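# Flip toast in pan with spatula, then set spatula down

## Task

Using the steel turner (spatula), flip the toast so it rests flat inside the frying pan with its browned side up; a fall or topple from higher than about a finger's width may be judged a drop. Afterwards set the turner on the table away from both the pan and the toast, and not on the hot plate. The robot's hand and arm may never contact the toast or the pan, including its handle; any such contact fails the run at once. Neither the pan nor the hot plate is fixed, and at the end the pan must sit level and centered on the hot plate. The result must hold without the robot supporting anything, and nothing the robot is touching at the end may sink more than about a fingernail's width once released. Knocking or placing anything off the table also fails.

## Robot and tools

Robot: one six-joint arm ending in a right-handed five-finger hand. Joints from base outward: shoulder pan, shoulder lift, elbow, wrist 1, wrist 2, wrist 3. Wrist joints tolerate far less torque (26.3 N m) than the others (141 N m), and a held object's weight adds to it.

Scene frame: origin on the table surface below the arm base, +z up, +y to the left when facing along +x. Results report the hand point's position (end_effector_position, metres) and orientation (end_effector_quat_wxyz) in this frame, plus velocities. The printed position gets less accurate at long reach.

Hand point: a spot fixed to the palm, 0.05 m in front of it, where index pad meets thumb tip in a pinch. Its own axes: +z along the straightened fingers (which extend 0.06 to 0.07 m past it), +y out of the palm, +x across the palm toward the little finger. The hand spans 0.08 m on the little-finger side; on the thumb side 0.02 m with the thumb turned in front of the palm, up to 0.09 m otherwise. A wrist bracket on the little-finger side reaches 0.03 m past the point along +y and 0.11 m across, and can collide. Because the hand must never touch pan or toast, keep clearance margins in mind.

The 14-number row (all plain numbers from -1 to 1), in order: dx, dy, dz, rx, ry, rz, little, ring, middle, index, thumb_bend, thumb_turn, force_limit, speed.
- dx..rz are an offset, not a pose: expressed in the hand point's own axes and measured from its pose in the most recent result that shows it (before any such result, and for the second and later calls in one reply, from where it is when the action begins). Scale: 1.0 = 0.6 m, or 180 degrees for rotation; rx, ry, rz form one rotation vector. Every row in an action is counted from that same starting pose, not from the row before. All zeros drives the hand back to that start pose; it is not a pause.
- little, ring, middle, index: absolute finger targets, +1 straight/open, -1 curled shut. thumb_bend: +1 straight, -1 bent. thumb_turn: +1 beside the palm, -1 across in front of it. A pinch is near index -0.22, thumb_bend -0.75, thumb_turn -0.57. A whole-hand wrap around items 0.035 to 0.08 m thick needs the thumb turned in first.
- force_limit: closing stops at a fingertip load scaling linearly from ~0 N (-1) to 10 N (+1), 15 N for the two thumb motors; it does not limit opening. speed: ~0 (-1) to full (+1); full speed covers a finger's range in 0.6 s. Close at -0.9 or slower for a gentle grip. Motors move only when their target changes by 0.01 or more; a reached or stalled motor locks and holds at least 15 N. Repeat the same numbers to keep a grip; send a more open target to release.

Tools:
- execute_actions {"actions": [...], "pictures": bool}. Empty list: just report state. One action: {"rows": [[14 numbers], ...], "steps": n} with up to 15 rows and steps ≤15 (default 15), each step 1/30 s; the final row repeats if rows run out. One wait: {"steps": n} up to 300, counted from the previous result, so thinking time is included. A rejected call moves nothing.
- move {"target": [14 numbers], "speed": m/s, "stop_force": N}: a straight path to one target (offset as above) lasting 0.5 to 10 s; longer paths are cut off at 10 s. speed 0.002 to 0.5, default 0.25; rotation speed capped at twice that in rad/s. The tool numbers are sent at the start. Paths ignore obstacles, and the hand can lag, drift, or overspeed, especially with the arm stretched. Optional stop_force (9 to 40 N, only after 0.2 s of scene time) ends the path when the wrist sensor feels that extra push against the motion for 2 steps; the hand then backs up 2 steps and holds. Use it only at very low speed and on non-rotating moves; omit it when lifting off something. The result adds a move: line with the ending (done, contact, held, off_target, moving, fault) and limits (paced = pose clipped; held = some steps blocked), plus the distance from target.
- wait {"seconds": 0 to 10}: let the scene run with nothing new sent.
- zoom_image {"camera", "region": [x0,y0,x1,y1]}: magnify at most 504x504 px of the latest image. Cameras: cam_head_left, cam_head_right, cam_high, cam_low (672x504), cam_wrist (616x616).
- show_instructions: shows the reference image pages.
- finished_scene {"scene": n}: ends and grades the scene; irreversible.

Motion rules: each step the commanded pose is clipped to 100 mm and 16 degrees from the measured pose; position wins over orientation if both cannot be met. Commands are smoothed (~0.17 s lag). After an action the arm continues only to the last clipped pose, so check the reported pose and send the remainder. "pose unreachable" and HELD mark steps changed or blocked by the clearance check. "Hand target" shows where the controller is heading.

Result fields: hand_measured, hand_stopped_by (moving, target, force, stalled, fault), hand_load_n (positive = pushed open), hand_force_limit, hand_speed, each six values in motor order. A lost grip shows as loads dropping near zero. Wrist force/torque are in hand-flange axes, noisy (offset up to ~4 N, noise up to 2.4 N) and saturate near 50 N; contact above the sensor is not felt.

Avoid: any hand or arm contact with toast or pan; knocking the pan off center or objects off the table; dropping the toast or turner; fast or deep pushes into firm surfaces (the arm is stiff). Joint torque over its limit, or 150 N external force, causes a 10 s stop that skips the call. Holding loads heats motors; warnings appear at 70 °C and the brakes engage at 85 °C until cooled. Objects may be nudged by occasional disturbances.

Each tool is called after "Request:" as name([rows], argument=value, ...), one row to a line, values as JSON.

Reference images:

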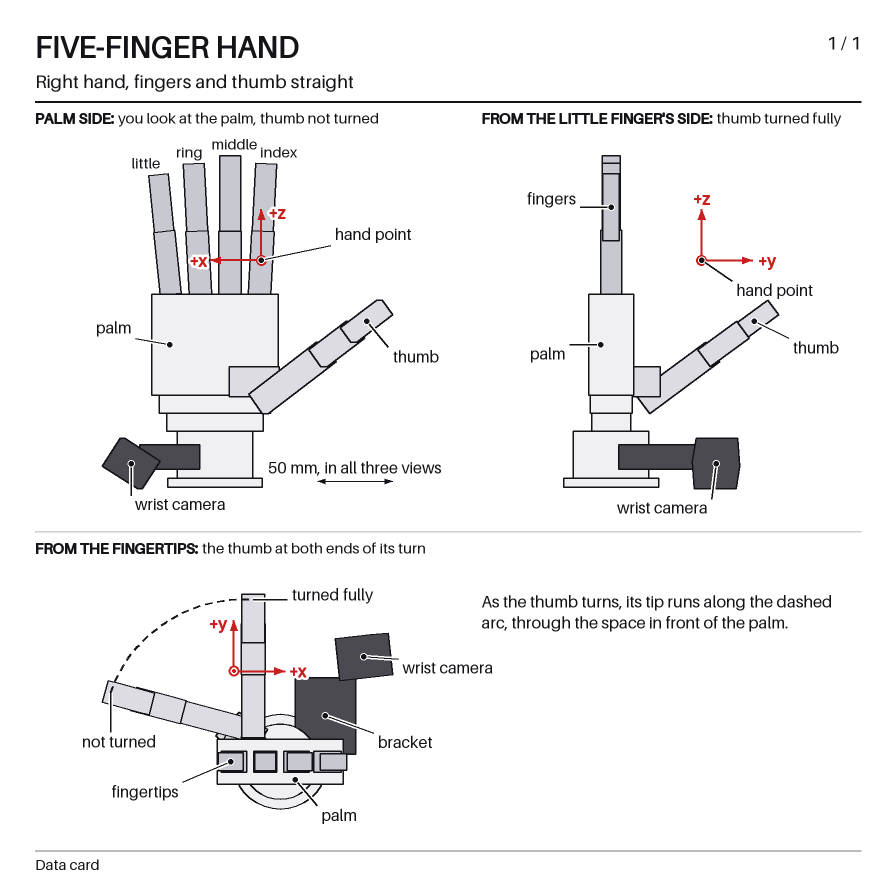

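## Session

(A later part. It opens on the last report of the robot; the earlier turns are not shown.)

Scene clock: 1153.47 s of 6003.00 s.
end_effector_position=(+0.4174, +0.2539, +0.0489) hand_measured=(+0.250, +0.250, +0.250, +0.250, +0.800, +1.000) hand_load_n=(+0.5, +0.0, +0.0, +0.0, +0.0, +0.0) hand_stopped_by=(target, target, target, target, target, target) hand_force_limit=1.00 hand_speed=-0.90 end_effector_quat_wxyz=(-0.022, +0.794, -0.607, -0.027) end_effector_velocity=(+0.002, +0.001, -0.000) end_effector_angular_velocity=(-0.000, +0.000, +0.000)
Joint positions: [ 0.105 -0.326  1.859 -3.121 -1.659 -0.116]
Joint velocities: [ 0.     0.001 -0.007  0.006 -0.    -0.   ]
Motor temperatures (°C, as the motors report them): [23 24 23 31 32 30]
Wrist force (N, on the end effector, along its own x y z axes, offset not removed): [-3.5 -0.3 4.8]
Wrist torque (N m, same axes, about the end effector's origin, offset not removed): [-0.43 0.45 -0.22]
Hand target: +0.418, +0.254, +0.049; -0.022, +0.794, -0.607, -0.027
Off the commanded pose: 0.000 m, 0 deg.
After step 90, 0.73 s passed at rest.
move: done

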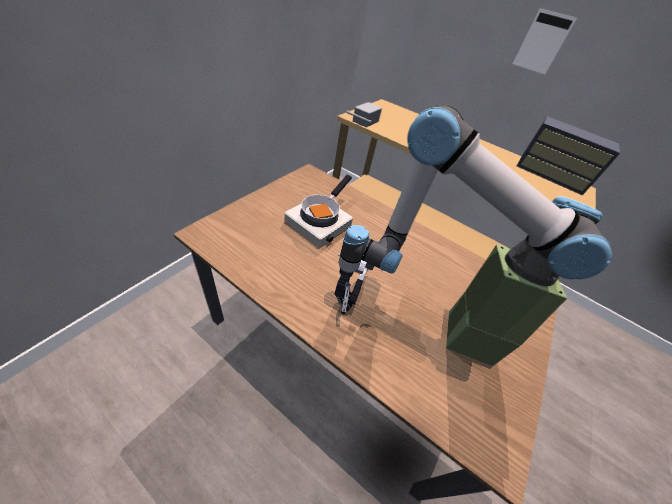

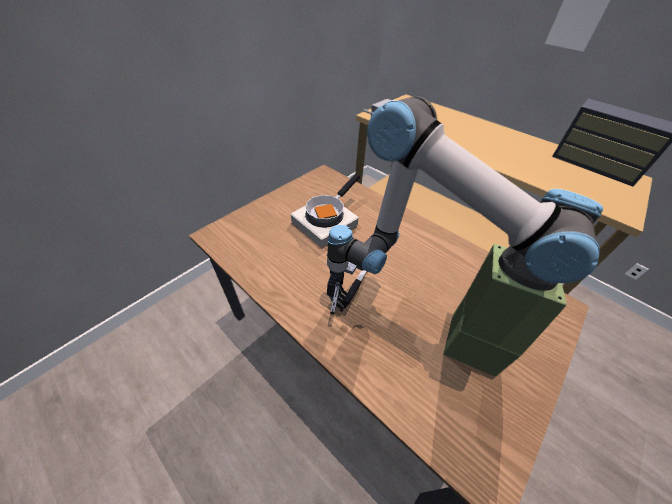

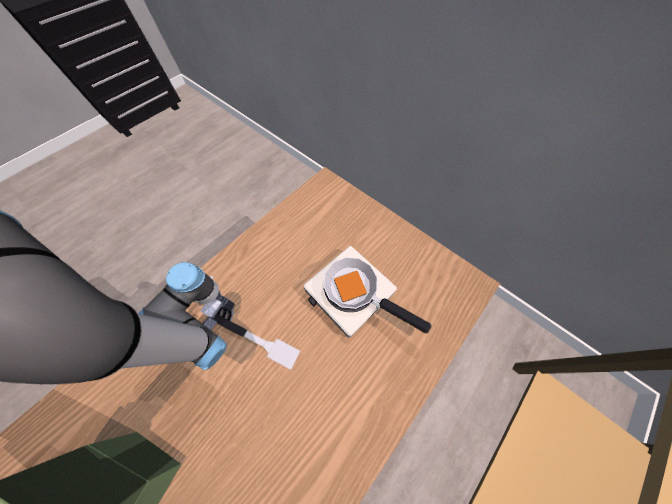

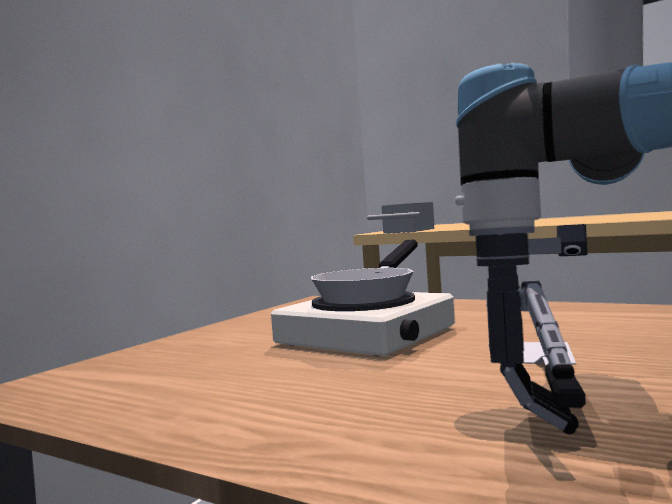

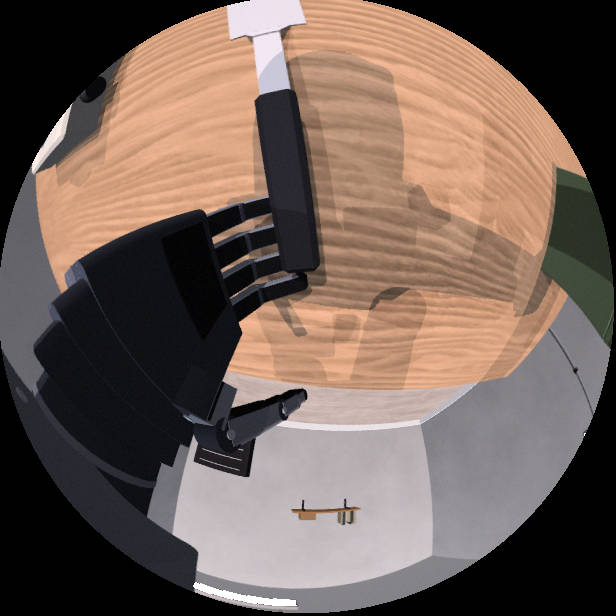

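Sliding down nicely. Continue.

Request:
move(target=[0,-0.055,0.004,0,0,0,0.25,0.25,0.25,0.25,0.8,1,1,-0.9], speed=0.01)

Request:
zoom_image(camera="cam_low", region=[480,300,672,450])

Scene clock: 1159.70 s of 6003.00 s.
end_effector_position=(+0.4489, +0.2627, +0.0467) hand_measured=(+0.250, +0.250, +0.250, +0.250, +0.800, +1.000) hand_load_n=(+0.0, +0.0, -3.0, +0.0, +0.0, +0.0) hand_stopped_by=(target, target, target, target, target, target) hand_force_limit=1.00 hand_speed=-0.90 end_effector_quat_wxyz=(-0.022, +0.794, -0.607, -0.027) end_effector_velocity=(+0.003, +0.001, -0.000) end_effector_angular_velocity=(+0.000, -0.000, -0.001)
Joint positions: [ 0.111 -0.315  1.766 -3.039 -1.659 -0.109]
Joint velocities: [ 0.     0.001 -0.007  0.006  0.     0.001]
Motor temperatures (°C, as the motors report them): [23 24 23 31 32 30]
Wrist force (N, on the end effector, along its own x y z axes, offset not removed): [0.3 2.7 2.4]
Wrist torque (N m, same axes, about the end effector's origin, offset not removed): [-0.19 -0.27 0.14]
Hand target: +0.449, +0.263, +0.047; -0.022, +0.794, -0.607, -0.027
Off the commanded pose: 0.000 m, 0 deg.
move: done

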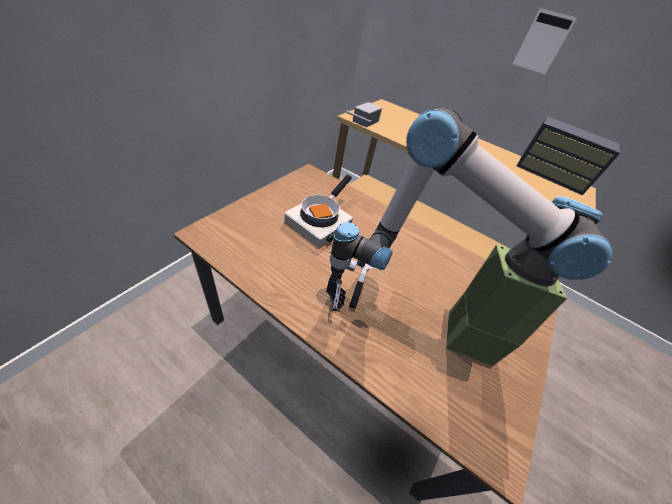

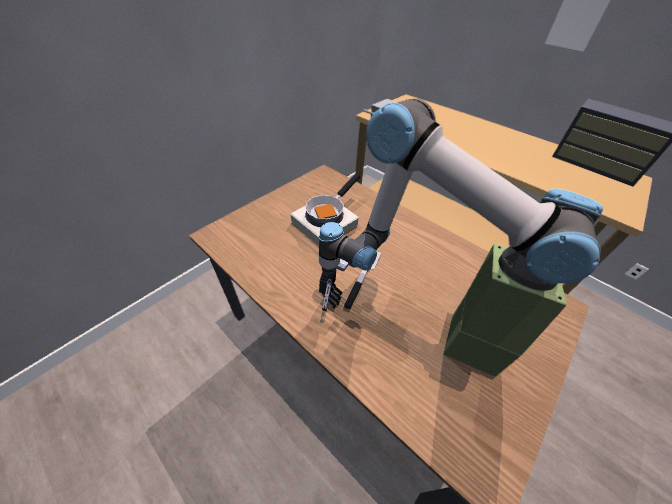

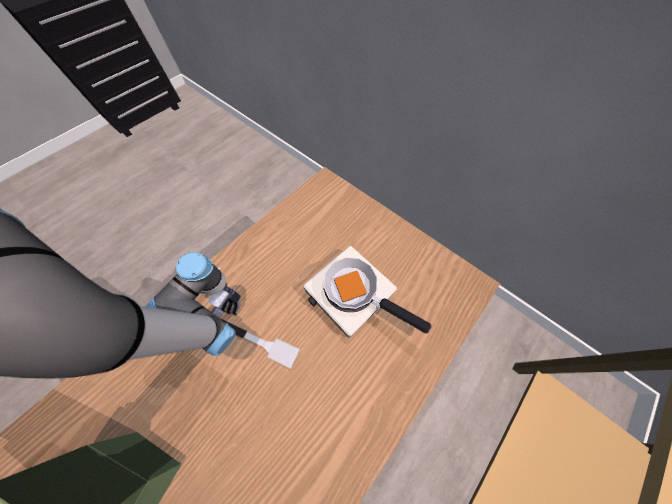

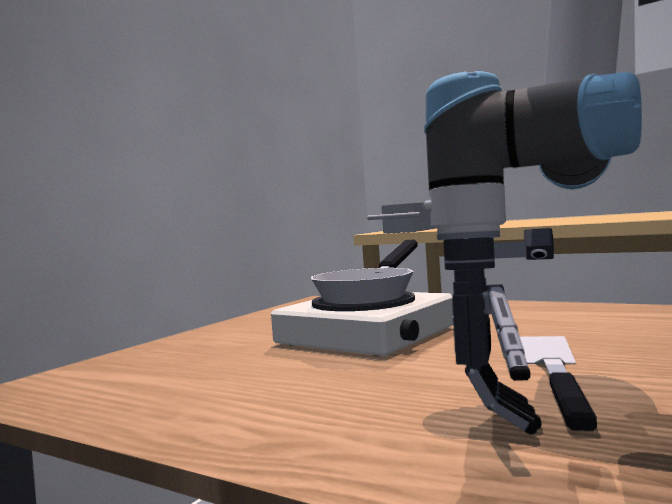

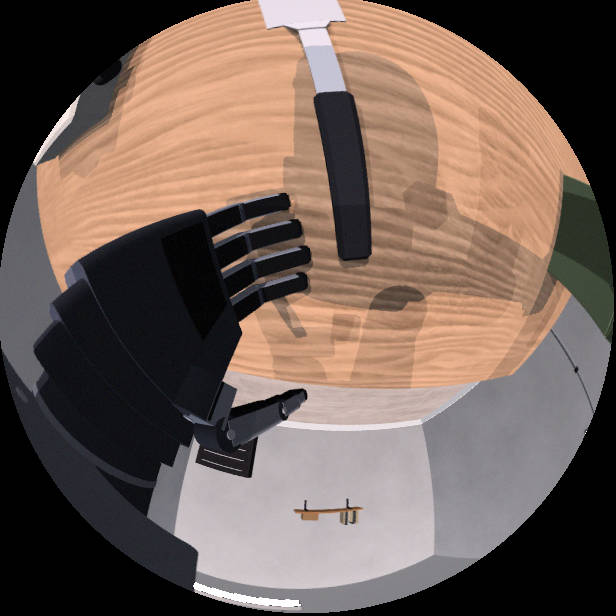

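Region (480, 300, 672, 450) of cam_low's 672x504 image, scaled by 2.625, with more detail than that image has; it fills the top 394 rows of this view, and the rest is white.

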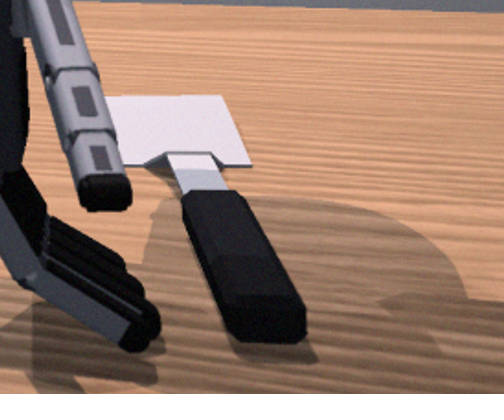

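Request:
move(target=[0,0,-0.05,0,0,0,0.25,0.25,0.25,0.25,0.8,1,1,-0.9], speed=0.1)

Request:
zoom_image(camera="cam_high", region=[300,240,400,340])

Request:
zoom_image(camera="cam_head_left", region=[285,170,355,240])

Scene clock: 1165.23 s of 6003.00 s.
end_effector_position=(+0.4493, +0.2607, +0.0763) hand_measured=(+0.250, +0.250, +0.250, +0.250, +0.800, +1.000) hand_load_n=(+0.0, +0.0, +0.0, +0.0, +0.0, +0.0) hand_stopped_by=(target, target, target, target, target, target) hand_force_limit=1.00 hand_speed=-0.90 end_effector_quat_wxyz=(-0.022, +0.794, -0.607, -0.027) end_effector_velocity=(-0.000, +0.000, +0.002) end_effector_angular_velocity=(+0.000, +0.000, +0.001)
Joint positions: [ 0.116 -0.386  1.81  -3.012 -1.659 -0.104]
Joint velocities: [ 0.001 -0.006  0.004  0.002  0.     0.   ]
Motor temperatures (°C, as the motors report them): [23 24 23 31 32 30]
Wrist force (N, on the end effector, along its own x y z axes, offset not removed): [-1.6 0.6 0.6]
Wrist torque (N m, same axes, about the end effector's origin, offset not removed): [0.05 0.28 -0.10]
Hand target: +0.449, +0.261, +0.077; -0.022, +0.794, -0.607, -0.027
Off the commanded pose: 0.000 m, 0 deg.
After step 90, 1.63 s passed at rest.
move: done

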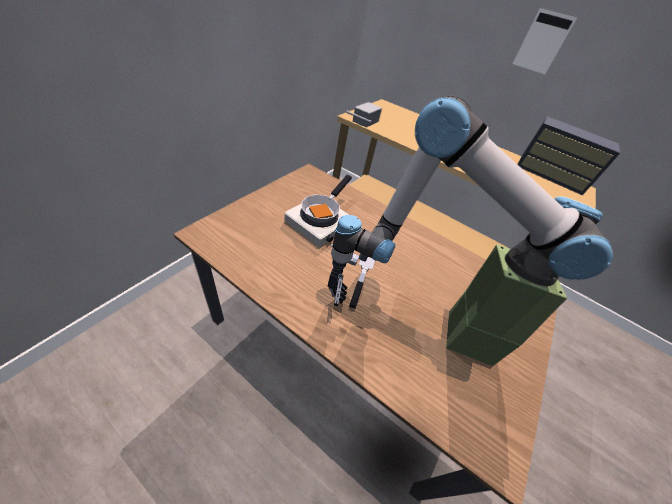

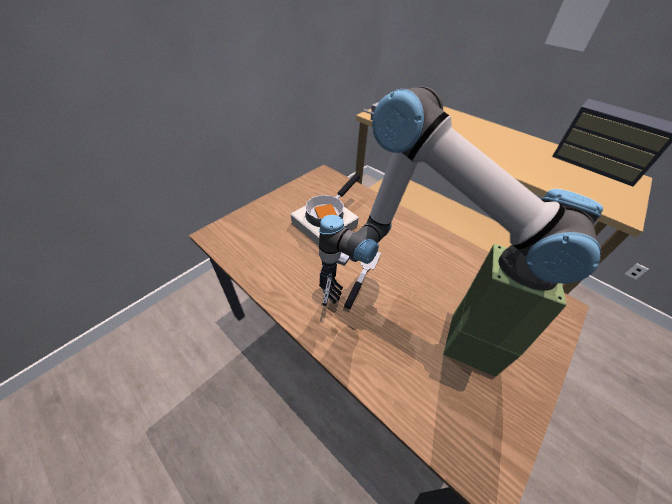

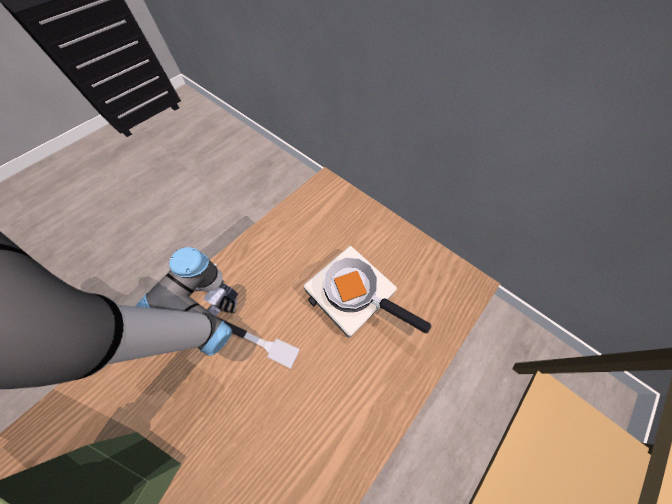

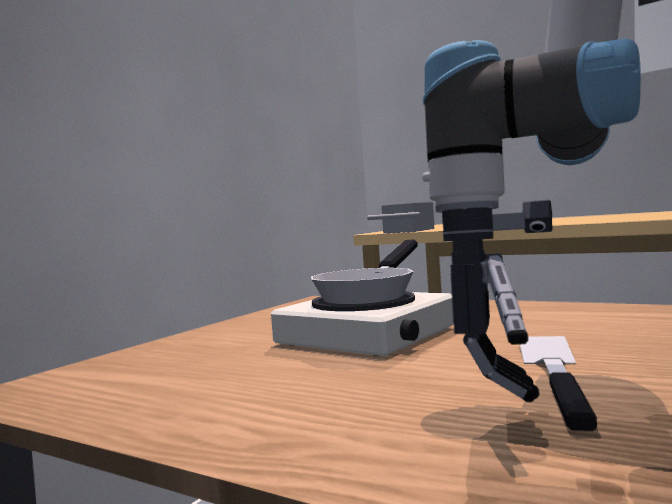

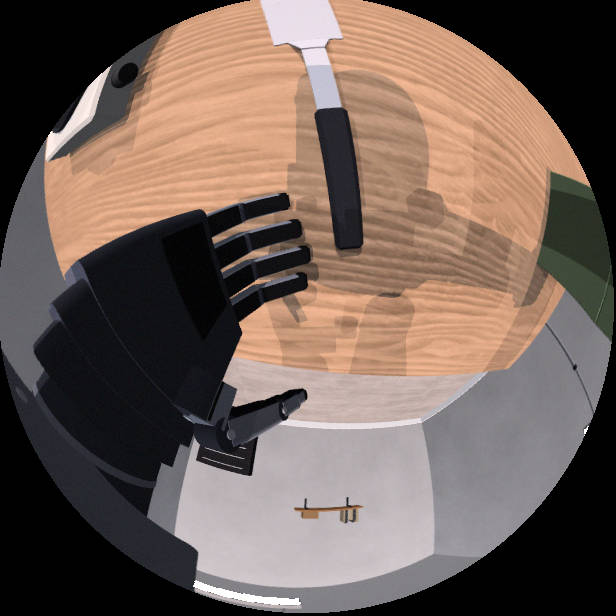

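Region (300, 240, 400, 340) of cam_high's 672x504 image, scaled by 5.040, with more detail than that image has.

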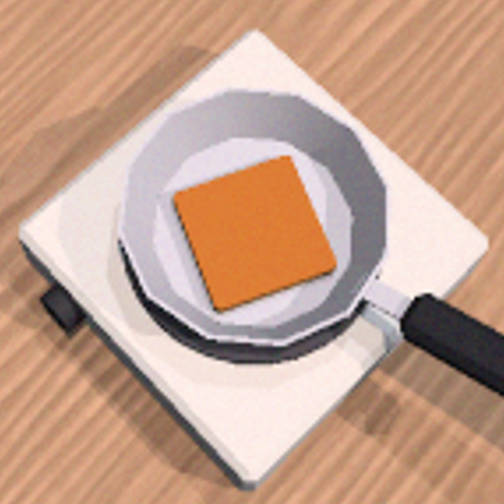

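Region (285, 170, 355, 240) of cam_head_left's 672x504 image, scaled by 7.200, with more detail than that image has.

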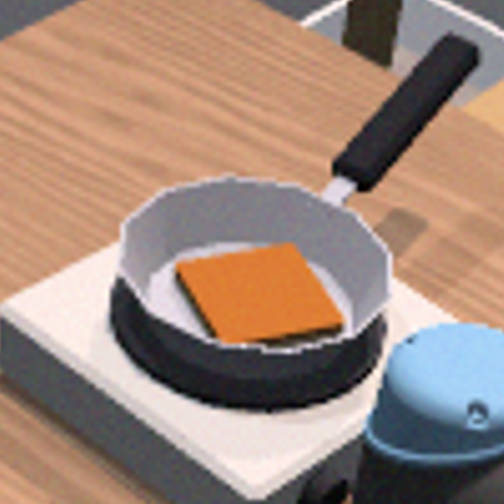

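Request:
finished_scene(scene=1)

The scene is finished: the task was done.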